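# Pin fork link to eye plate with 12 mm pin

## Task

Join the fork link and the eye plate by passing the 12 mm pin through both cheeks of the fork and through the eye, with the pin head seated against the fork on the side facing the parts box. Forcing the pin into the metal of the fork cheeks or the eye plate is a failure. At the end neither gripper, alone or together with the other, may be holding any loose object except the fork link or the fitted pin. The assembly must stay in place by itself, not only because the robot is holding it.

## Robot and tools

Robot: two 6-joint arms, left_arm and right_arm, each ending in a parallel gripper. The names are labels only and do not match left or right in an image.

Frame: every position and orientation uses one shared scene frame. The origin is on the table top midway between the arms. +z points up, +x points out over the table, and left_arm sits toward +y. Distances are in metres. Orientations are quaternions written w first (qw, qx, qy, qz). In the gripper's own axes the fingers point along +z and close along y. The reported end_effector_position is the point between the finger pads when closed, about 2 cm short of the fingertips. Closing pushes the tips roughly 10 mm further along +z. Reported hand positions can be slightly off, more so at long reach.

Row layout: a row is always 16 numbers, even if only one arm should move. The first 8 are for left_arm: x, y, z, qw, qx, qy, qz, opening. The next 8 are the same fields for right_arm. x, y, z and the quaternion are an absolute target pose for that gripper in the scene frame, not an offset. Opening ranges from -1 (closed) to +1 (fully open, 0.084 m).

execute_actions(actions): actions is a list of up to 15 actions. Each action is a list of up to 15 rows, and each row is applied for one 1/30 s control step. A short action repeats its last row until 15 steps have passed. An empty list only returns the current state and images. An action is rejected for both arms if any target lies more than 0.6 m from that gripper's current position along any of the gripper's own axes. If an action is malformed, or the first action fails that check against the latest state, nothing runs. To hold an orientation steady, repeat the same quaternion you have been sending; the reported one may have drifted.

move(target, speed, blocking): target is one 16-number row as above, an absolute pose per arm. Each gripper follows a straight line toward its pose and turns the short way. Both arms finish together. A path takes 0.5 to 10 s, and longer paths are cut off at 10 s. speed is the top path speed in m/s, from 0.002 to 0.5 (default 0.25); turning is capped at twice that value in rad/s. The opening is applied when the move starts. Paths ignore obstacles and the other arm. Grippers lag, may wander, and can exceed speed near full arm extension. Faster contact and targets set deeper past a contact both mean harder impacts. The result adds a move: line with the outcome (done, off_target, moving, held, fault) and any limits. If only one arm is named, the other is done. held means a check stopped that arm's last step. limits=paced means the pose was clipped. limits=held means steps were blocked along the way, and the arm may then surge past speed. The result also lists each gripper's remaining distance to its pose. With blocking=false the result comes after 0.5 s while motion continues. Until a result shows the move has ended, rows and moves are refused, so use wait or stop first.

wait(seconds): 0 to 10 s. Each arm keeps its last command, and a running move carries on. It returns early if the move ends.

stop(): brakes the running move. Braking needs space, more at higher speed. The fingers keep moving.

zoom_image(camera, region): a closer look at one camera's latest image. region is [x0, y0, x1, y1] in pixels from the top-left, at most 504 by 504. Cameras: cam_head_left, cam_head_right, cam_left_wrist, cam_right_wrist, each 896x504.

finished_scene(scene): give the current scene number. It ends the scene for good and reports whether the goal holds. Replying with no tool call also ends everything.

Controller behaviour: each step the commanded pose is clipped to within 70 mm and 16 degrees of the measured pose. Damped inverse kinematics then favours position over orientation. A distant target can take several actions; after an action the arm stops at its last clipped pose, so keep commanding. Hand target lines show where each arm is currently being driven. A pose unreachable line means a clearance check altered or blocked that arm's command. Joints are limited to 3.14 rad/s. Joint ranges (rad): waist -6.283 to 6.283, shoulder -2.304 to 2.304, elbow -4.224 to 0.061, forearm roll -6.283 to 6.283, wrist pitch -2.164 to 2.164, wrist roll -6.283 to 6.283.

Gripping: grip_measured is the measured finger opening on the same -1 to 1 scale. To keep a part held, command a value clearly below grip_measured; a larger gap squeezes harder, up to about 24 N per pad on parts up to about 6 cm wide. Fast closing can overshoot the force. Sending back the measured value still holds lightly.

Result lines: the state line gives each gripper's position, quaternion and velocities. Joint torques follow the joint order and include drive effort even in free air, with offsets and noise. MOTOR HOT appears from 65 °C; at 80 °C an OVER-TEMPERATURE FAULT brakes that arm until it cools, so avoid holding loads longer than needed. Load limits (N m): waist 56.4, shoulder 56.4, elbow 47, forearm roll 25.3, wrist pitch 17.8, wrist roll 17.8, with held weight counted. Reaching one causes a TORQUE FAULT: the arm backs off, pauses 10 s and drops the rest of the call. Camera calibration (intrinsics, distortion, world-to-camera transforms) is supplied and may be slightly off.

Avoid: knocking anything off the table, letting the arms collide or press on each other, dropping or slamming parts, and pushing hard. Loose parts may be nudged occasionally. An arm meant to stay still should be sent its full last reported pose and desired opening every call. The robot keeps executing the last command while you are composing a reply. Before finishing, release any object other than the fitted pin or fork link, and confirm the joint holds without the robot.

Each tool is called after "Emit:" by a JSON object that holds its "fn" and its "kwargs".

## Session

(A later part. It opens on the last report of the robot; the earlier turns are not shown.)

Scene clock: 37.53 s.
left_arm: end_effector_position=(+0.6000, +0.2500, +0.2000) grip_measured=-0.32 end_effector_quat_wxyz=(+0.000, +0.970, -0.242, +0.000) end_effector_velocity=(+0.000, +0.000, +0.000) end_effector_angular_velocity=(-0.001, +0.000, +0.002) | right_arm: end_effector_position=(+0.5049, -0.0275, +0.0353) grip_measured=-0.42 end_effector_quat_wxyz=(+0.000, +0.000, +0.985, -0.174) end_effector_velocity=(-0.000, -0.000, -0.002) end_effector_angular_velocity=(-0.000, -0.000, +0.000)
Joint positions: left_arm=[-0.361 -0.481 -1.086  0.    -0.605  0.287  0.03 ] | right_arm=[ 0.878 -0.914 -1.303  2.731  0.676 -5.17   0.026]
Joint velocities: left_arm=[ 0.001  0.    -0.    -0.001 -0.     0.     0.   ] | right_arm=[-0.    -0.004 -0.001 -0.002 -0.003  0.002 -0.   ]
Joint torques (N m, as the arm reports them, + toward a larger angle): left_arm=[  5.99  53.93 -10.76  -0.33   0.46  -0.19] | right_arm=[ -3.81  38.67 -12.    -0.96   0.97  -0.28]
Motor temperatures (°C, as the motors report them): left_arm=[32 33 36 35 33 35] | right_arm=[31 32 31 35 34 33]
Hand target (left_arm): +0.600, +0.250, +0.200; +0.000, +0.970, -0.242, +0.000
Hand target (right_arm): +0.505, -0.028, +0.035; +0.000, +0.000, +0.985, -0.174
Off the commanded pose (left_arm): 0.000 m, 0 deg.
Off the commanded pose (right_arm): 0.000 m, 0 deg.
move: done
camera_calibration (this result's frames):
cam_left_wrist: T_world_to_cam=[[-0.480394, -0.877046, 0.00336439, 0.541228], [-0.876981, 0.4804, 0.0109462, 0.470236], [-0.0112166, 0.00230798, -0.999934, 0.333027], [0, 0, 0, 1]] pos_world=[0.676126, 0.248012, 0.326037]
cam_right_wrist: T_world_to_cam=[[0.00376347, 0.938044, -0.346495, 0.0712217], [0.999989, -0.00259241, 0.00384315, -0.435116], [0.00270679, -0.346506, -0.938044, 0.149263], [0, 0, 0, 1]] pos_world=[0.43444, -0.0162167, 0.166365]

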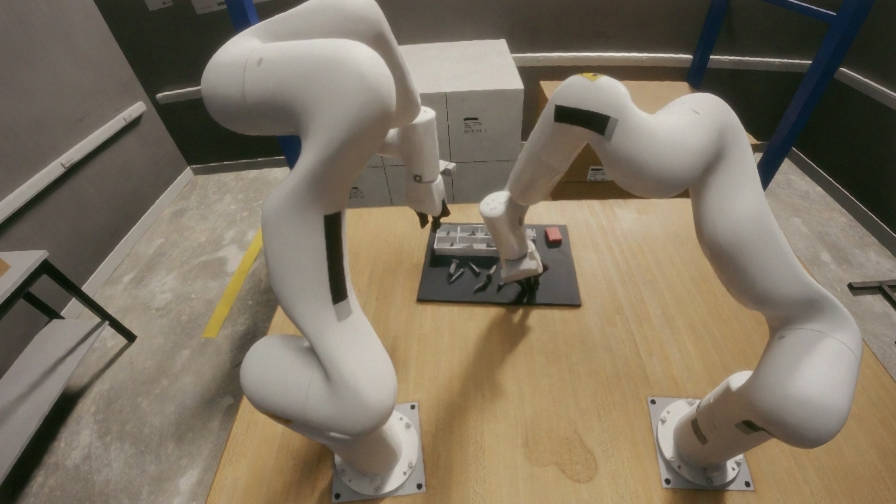

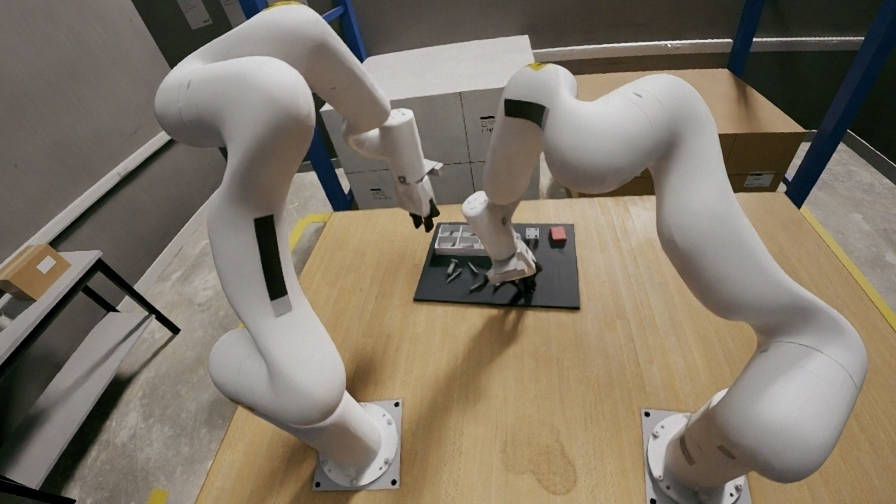

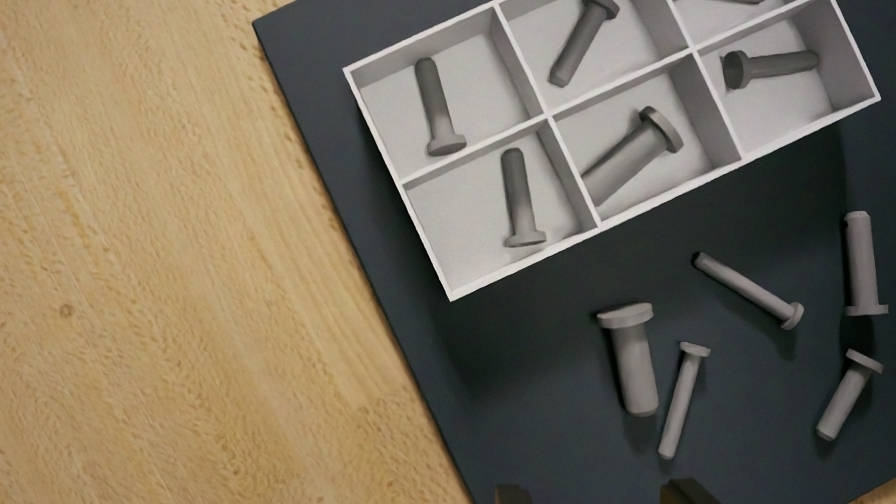

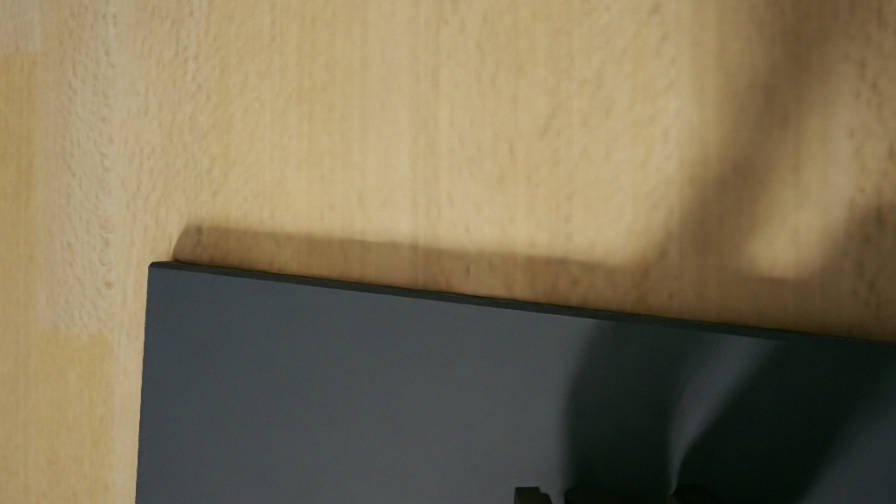

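Emit:
{"fn": "move", "kwargs": {"target": [0.6,0.25,0.2,0,0.970,-0.242,0,-0.3, 0.505,-0.0335,0.035,0,0,0.985,-0.174,-0.4], "speed": 0.02}}

Emit:
{"fn": "move", "kwargs": {"target": [0.6,0.25,0.2,0,0.970,-0.242,0,-0.3, 0.505,-0.0335,0.035,0,0,0.985,-0.174,-1]}}

Emit:
{"fn": "move", "kwargs": {"target": [0.6,0.25,0.2,0,0.970,-0.242,0,-0.3, 0.505,-0.06,0.12,0,0,0.985,-0.174,-1], "speed": 0.08}}

Emit:
{"fn": "move", "kwargs": {"target": [0.6,0.25,0.2,0,0.970,-0.242,0,-0.3, 0.45,-0.06,0.12,0,0,0.819,0.574,-1], "speed": 0.15}}

Scene clock: 39.97 s.
left_arm: end_effector_position=(+0.6000, +0.2500, +0.2000) grip_measured=-0.32 end_effector_quat_wxyz=(+0.000, +0.970, -0.242, +0.000) end_effector_velocity=(-0.000, -0.000, +0.000) end_effector_angular_velocity=(+0.000, +0.001, -0.001) | right_arm: end_effector_position=(+0.5050, -0.0333, +0.0350) grip_measured=-0.42 end_effector_quat_wxyz=(-0.000, +0.000, +0.985, -0.174) end_effector_velocity=(-0.000, -0.001, +0.000) end_effector_angular_velocity=(+0.001, -0.001, +0.002)
Joint positions: left_arm=[-0.361 -0.481 -1.086  0.    -0.605  0.287  0.03 ] | right_arm=[ 0.871 -0.908 -1.29   2.724  0.668 -5.169  0.026]
Joint velocities: left_arm=[-0.001  0.     0.    -0.    -0.001  0.     0.   ] | right_arm=[-0.001  0.003  0.005 -0.003 -0.003 -0.    -0.   ]
Joint torques (N m, as the arm reports them, + toward a larger angle): left_arm=[  7.51  53.7  -10.7   -0.41   0.38  -0.29] | right_arm=[ -0.54  40.16 -11.23  -1.65   0.7   -0.08]
Motor temperatures (°C, as the motors report them): left_arm=[32 33 36 35 33 35] | right_arm=[31 32 31 35 34 33]
Hand target (left_arm): +0.600, +0.250, +0.200; +0.000, +0.970, -0.242, +0.000
Hand target (right_arm): +0.505, -0.033, +0.035; -0.000, +0.000, +0.985, -0.174
Off the commanded pose (left_arm): 0.000 m, 0 deg.
Off the commanded pose (right_arm): 0.000 m, 0 deg.
move: done
camera_calibration (this result's frames):
cam_left_wrist: T_world_to_cam=[[-0.480391, -0.877048, 0.00336256, 0.54123], [-0.876982, 0.480398, 0.0109475, 0.47024], [-0.0112168, 0.00231018, -0.999934, 0.333027], [0, 0, 0, 1]] pos_world=[0.67613, 0.248013, 0.326037]
cam_right_wrist: T_world_to_cam=[[0.00370884, 0.938021, -0.346559, 0.0766091], [0.99999, -0.00260428, 0.00365288, -0.435179], [0.00252395, -0.346569, -0.938021, 0.14712], [0, 0, 0, 1]] pos_world=[0.434519, -0.0220072, 0.166141]

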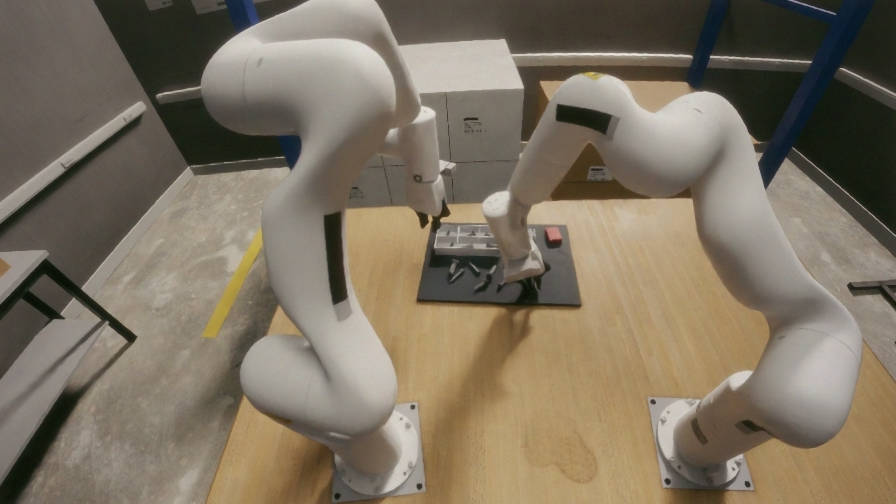

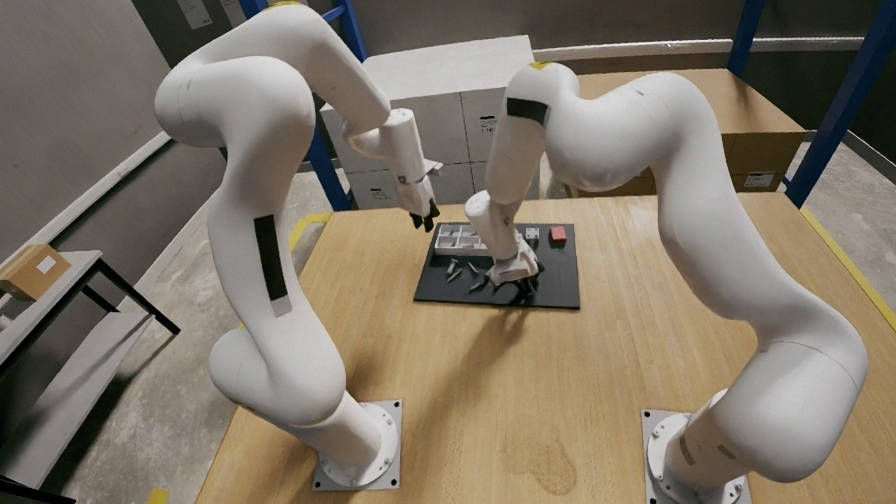

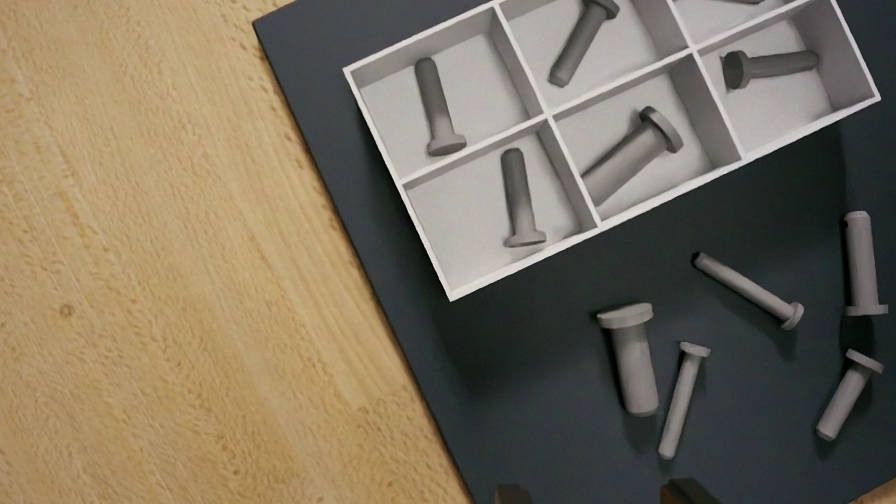

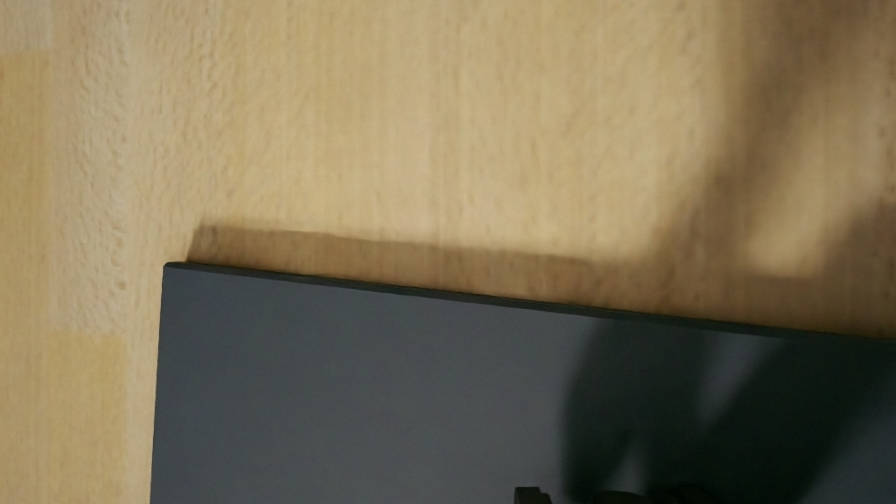

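Scene clock: 40.67 s.
left_arm: end_effector_position=(+0.6000, +0.2500, +0.2000) grip_measured=-0.32 end_effector_quat_wxyz=(-0.000, +0.970, -0.242, -0.000) end_effector_velocity=(-0.000, -0.000, -0.000) end_effector_angular_velocity=(-0.001, +0.001, +0.001) | right_arm: end_effector_position=(+0.5050, -0.0335, +0.0350) grip_measured=-0.74 end_effector_quat_wxyz=(+0.000, -0.000, +0.985, -0.174) end_effector_velocity=(-0.000, -0.001, -0.000) end_effector_angular_velocity=(-0.001, +0.001, +0.002)
Joint positions: left_arm=[-0.361 -0.481 -1.086  0.    -0.605  0.287  0.03 ] | right_arm=[ 0.871 -0.908 -1.289  2.724  0.668 -5.169  0.011]
Joint velocities: left_arm=[-0.    -0.     0.    -0.002 -0.     0.    -0.   ] | right_arm=[-0.    -0.001  0.001 -0.001 -0.    -0.001  0.   ]
Joint torques (N m, as the arm reports them, + toward a larger angle): left_arm=[  5.64  54.56 -10.69  -0.42   0.45  -0.21] | right_arm=[ -1.93  40.7  -12.55  -1.91   0.86  -0.32]
Motor temperatures (°C, as the motors report them): left_arm=[32 33 36 35 33 35] | right_arm=[31 32 31 35 34 33]
Hand target (left_arm): +0.600, +0.250, +0.200; -0.000, +0.970, -0.242, -0.000
Hand target (right_arm): +0.505, -0.033, +0.035; -0.000, +0.000, +0.985, -0.174
Off the commanded pose (left_arm): 0.000 m, 0 deg.
Off the commanded pose (right_arm): 0.000 m, 0 deg.
move: done
camera_calibration (this result's frames):
cam_left_wrist: T_world_to_cam=[[-0.480391, -0.877048, 0.00336256, 0.54123], [-0.876983, 0.480398, 0.0109477, 0.47024], [-0.011217, 0.00231026, -0.999934, 0.333027], [0, 0, 0, 1]] pos_world=[0.67613, 0.248013, 0.326037]
cam_right_wrist: T_world_to_cam=[[0.00366293, 0.938039, -0.346509, 0.0767766], [0.99999, -0.00253953, 0.00369603, -0.435188], [0.00258705, -0.346519, -0.938039, 0.147018], [0, 0, 0, 1]] pos_world=[0.434522, -0.0221802, 0.166121]

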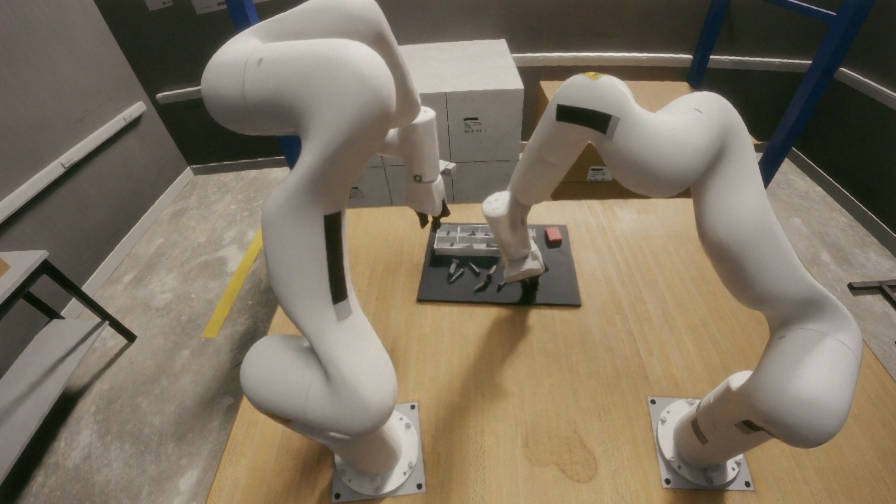

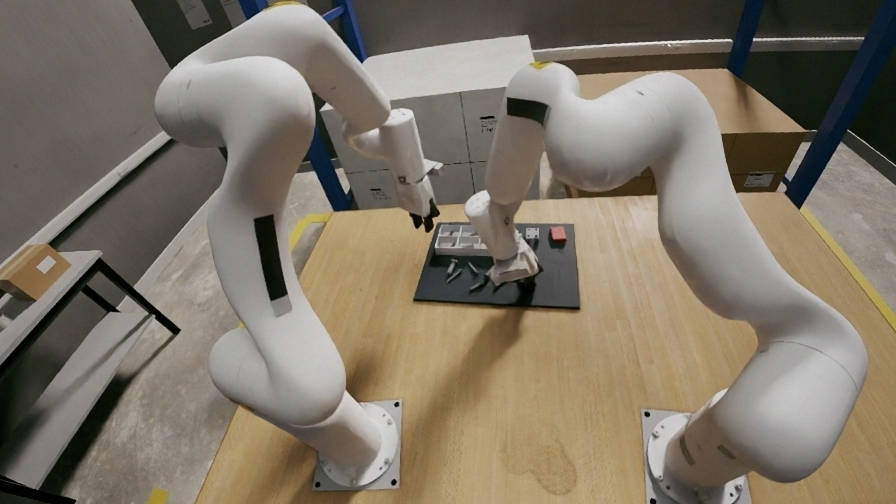

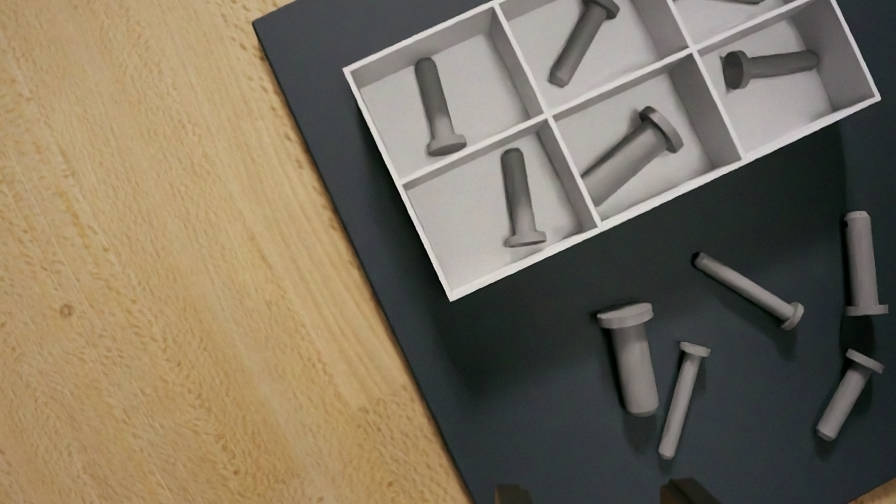

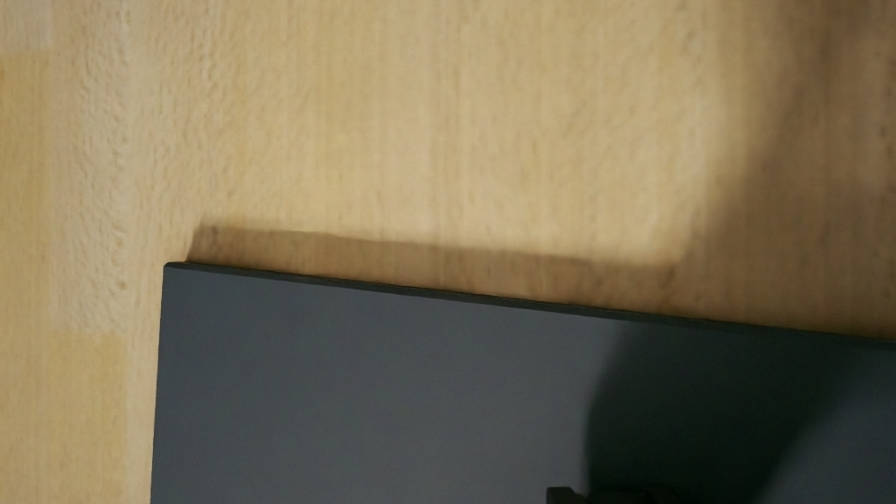

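Scene clock: 42.20 s.
left_arm: end_effector_position=(+0.6000, +0.2500, +0.2000) grip_measured=-0.32 end_effector_quat_wxyz=(-0.000, +0.970, -0.242, +0.000) end_effector_velocity=(+0.000, -0.000, -0.001) end_effector_angular_velocity=(-0.000, -0.000, +0.000) | right_arm: end_effector_position=(+0.5051, -0.0597, +0.1197) grip_measured=-0.74 end_effector_quat_wxyz=(-0.000, -0.000, +0.985, -0.174) end_effector_velocity=(-0.001, +0.000, +0.002) end_effector_angular_velocity=(+0.001, +0.001, +0.002)
Joint positions: left_arm=[-0.361 -0.481 -1.086  0.    -0.605  0.287  0.03 ] | right_arm=[ 0.838 -0.72  -1.203  2.755  0.756 -5.25   0.011]
Joint velocities: left_arm=[-0.    -0.001 -0.    -0.001  0.001 -0.    -0.   ] | right_arm=[ 0.001  0.005  0.002  0.002  0.002 -0.003 -0.   ]
Joint torques (N m, as the arm reports them, + toward a larger angle): left_arm=[  6.59  53.82 -10.86  -0.2    0.4   -0.22] | right_arm=[  0.81  38.53 -12.34  -2.76   0.78  -0.17]
Motor temperatures (°C, as the motors report them): left_arm=[32 33 36 35 33 35] | right_arm=[31 32 31 35 34 33]
Hand target (left_arm): +0.600, +0.250, +0.200; -0.000, +0.970, -0.242, +0.000
Hand target (right_arm): +0.505, -0.060, +0.120; -0.000, -0.000, +0.985, -0.174
Off the commanded pose (left_arm): 0.000 m, 0 deg.
Off the commanded pose (right_arm): 0.000 m, 0 deg.
move: done
camera_calibration (this result's frames):
cam_left_wrist: T_world_to_cam=[[-0.480392, -0.877048, 0.00336252, 0.54123], [-0.876982, 0.480398, 0.0109475, 0.47024], [-0.0112168, 0.00231021, -0.999934, 0.333027], [0, 0, 0, 1]] pos_world=[0.67613, 0.248013, 0.326037]
cam_right_wrist: T_world_to_cam=[[0.00348171, 0.938084, -0.346392, 0.130773], [0.999992, -0.00254223, 0.00316651, -0.435586], [0.00208984, -0.3464, -0.938085, 0.217632], [0, 0, 0, 1]] pos_world=[0.434672, -0.0483961, 0.250835]

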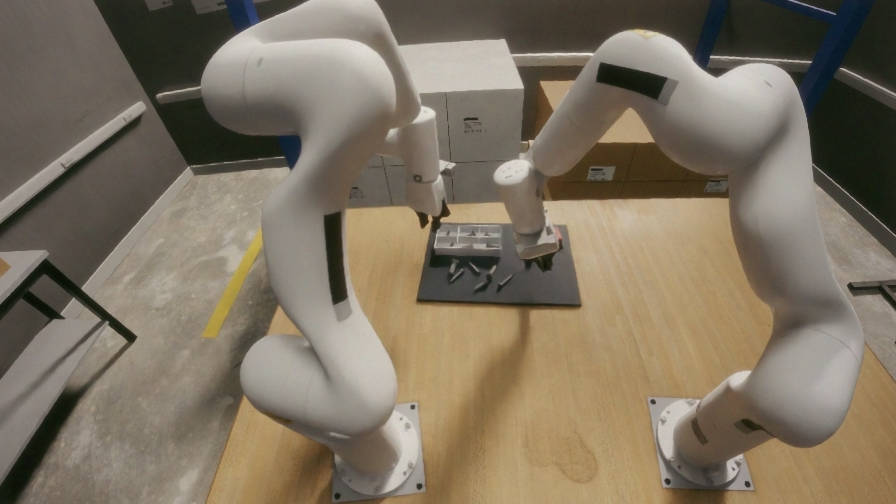

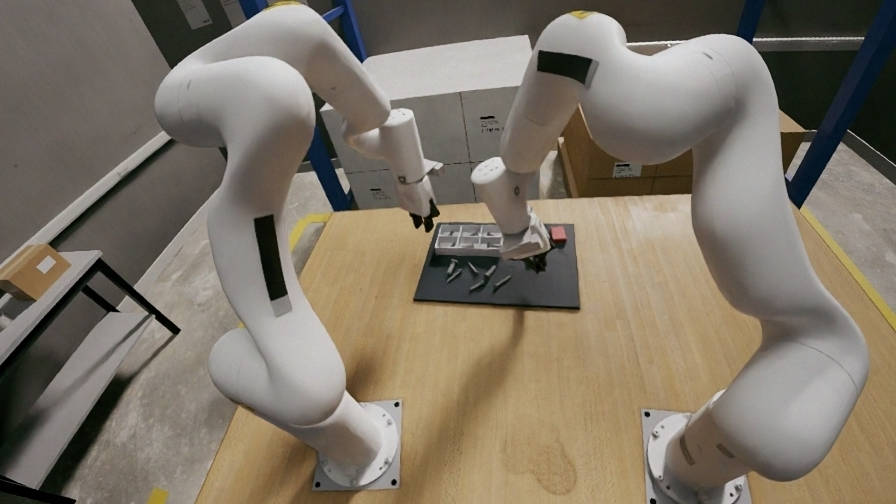

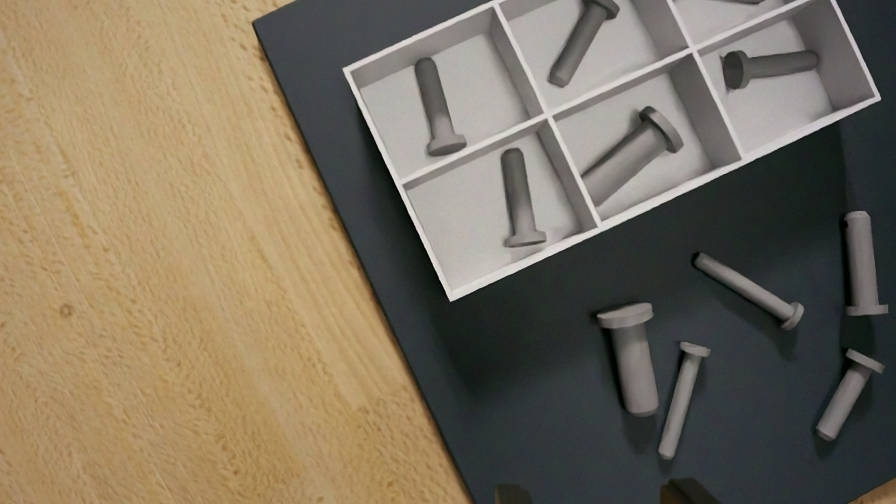

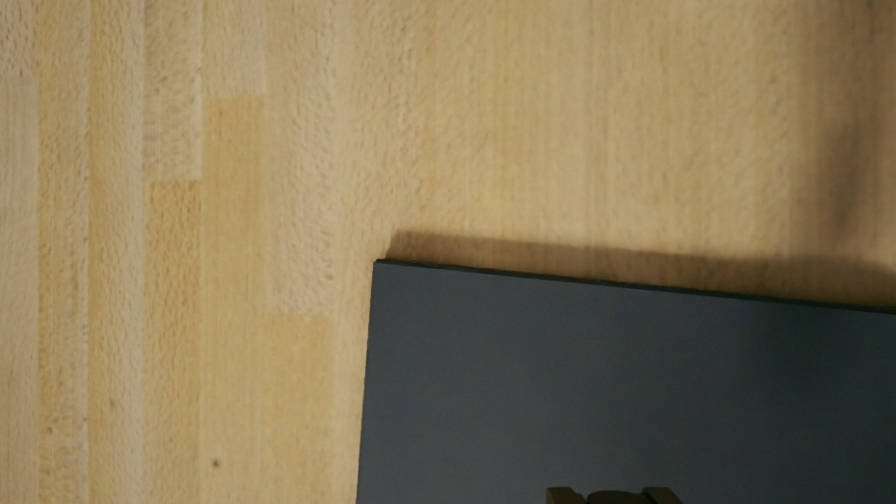

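Scene clock: 48.37 s.
left_arm: end_effector_position=(+0.6000, +0.2500, +0.2000) grip_measured=-0.32 end_effector_quat_wxyz=(+0.000, +0.970, -0.242, -0.000) end_effector_velocity=(-0.000, +0.000, -0.001) end_effector_angular_velocity=(+0.000, +0.001, +0.000) | right_arm: end_effector_position=(+0.4499, -0.0589, +0.1205) grip_measured=-0.74 end_effector_quat_wxyz=(-0.082, +0.126, +0.979, +0.137) end_effector_velocity=(-0.000, -0.000, -0.001) end_effector_angular_velocity=(+0.012, +0.030, -0.023)
Joint positions: left_arm=[-0.361 -0.481 -1.086  0.    -0.605  0.287  0.03 ] | right_arm=[ 0.628 -0.52  -0.867  3.956  0.446 -6.281  0.011]
Joint velocities: left_arm=[ 0.    -0.001  0.     0.    -0.    -0.     0.   ] | right_arm=[-0.012 -0.009 -0.007  0.018  0.027  0.     0.   ]
Joint torques (N m, as the arm reports them, + toward a larger angle): left_arm=[  7.13  54.69 -10.56  -0.17   0.38  -0.19] | right_arm=[ -2.95  29.34 -10.89  -1.79   0.74  -0.27]
Motor temperatures (°C, as the motors report them): left_arm=[32 33 36 35 33 35] | right_arm=[31 32 31 35 34 33]
Hand target (left_arm): +0.600, +0.250, +0.200; -0.000, +0.970, -0.242, +0.000
Hand target (right_arm): +0.450, -0.059, +0.121; -0.084, +0.128, +0.979, +0.137
Off the commanded pose (left_arm): 0.000 m, 0 deg.
Off the commanded pose (right_arm): 0.001 m, 57 deg; orientation clipped at the last step of the last action.
joint sent to its limit (right arm) — the command would take joint 6 (wrist roll) past its lower limit, so that joint was sent only as far as its limit.
move: off_target (right_arm); limits=paced
camera_calibration (this result's frames):
cam_left_wrist: T_world_to_cam=[[-0.480391, -0.877048, 0.00336257, 0.54123], [-0.876982, 0.480398, 0.0109477, 0.47024], [-0.011217, 0.00231025, -0.999934, 0.333027], [0, 0, 0, 1]] pos_world=[0.67613, 0.248013, 0.326037]
cam_right_wrist: T_world_to_cam=[[0.272604, 0.931252, 0.241779, -0.06185], [0.953868, -0.228738, -0.19446, -0.349131], [-0.125788, 0.283636, -0.950646, 0.314963], [0, 0, 0, 1]] pos_world=[0.389504, -0.111596, 0.24648]

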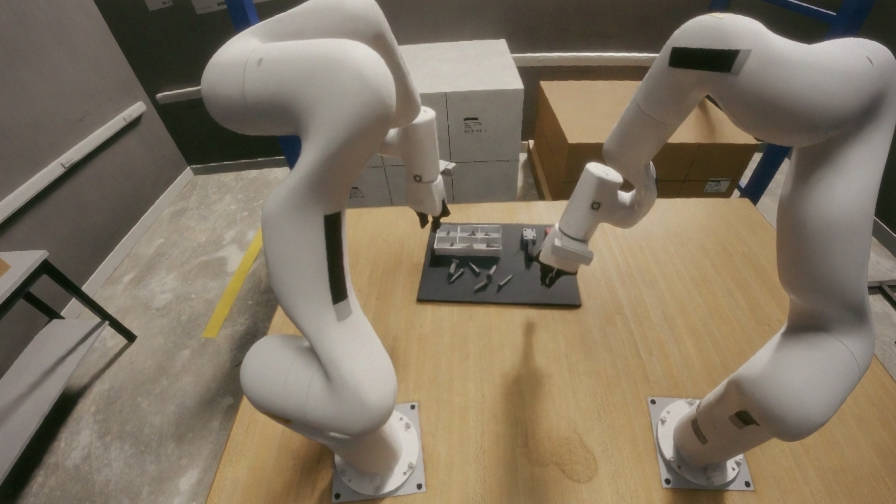

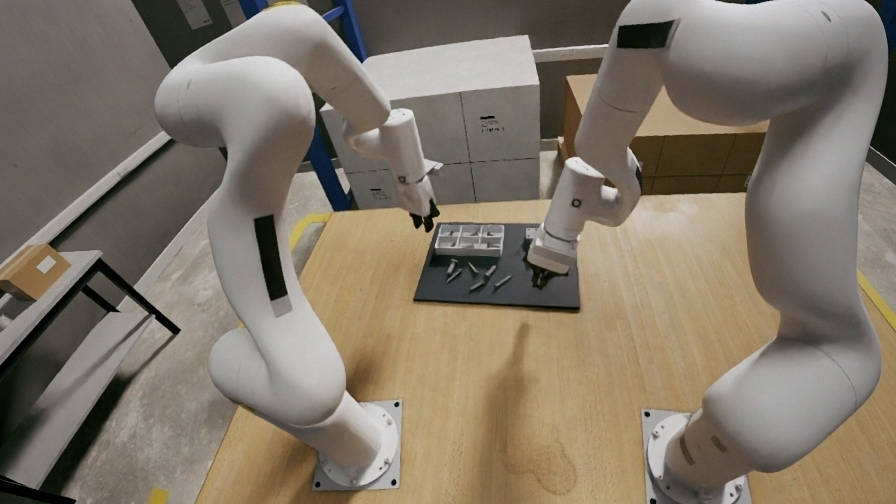

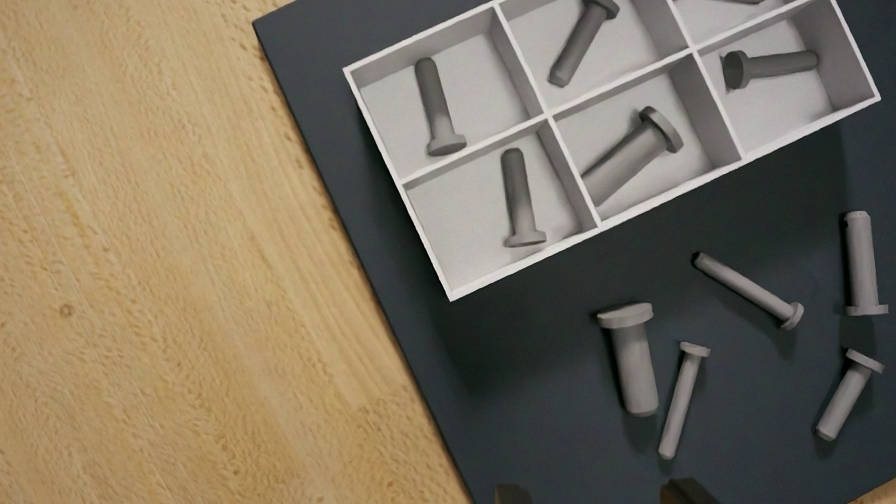

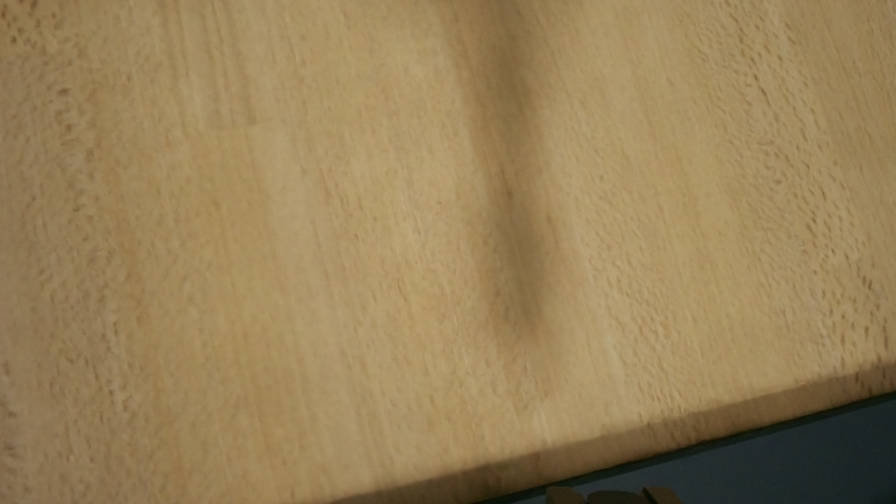

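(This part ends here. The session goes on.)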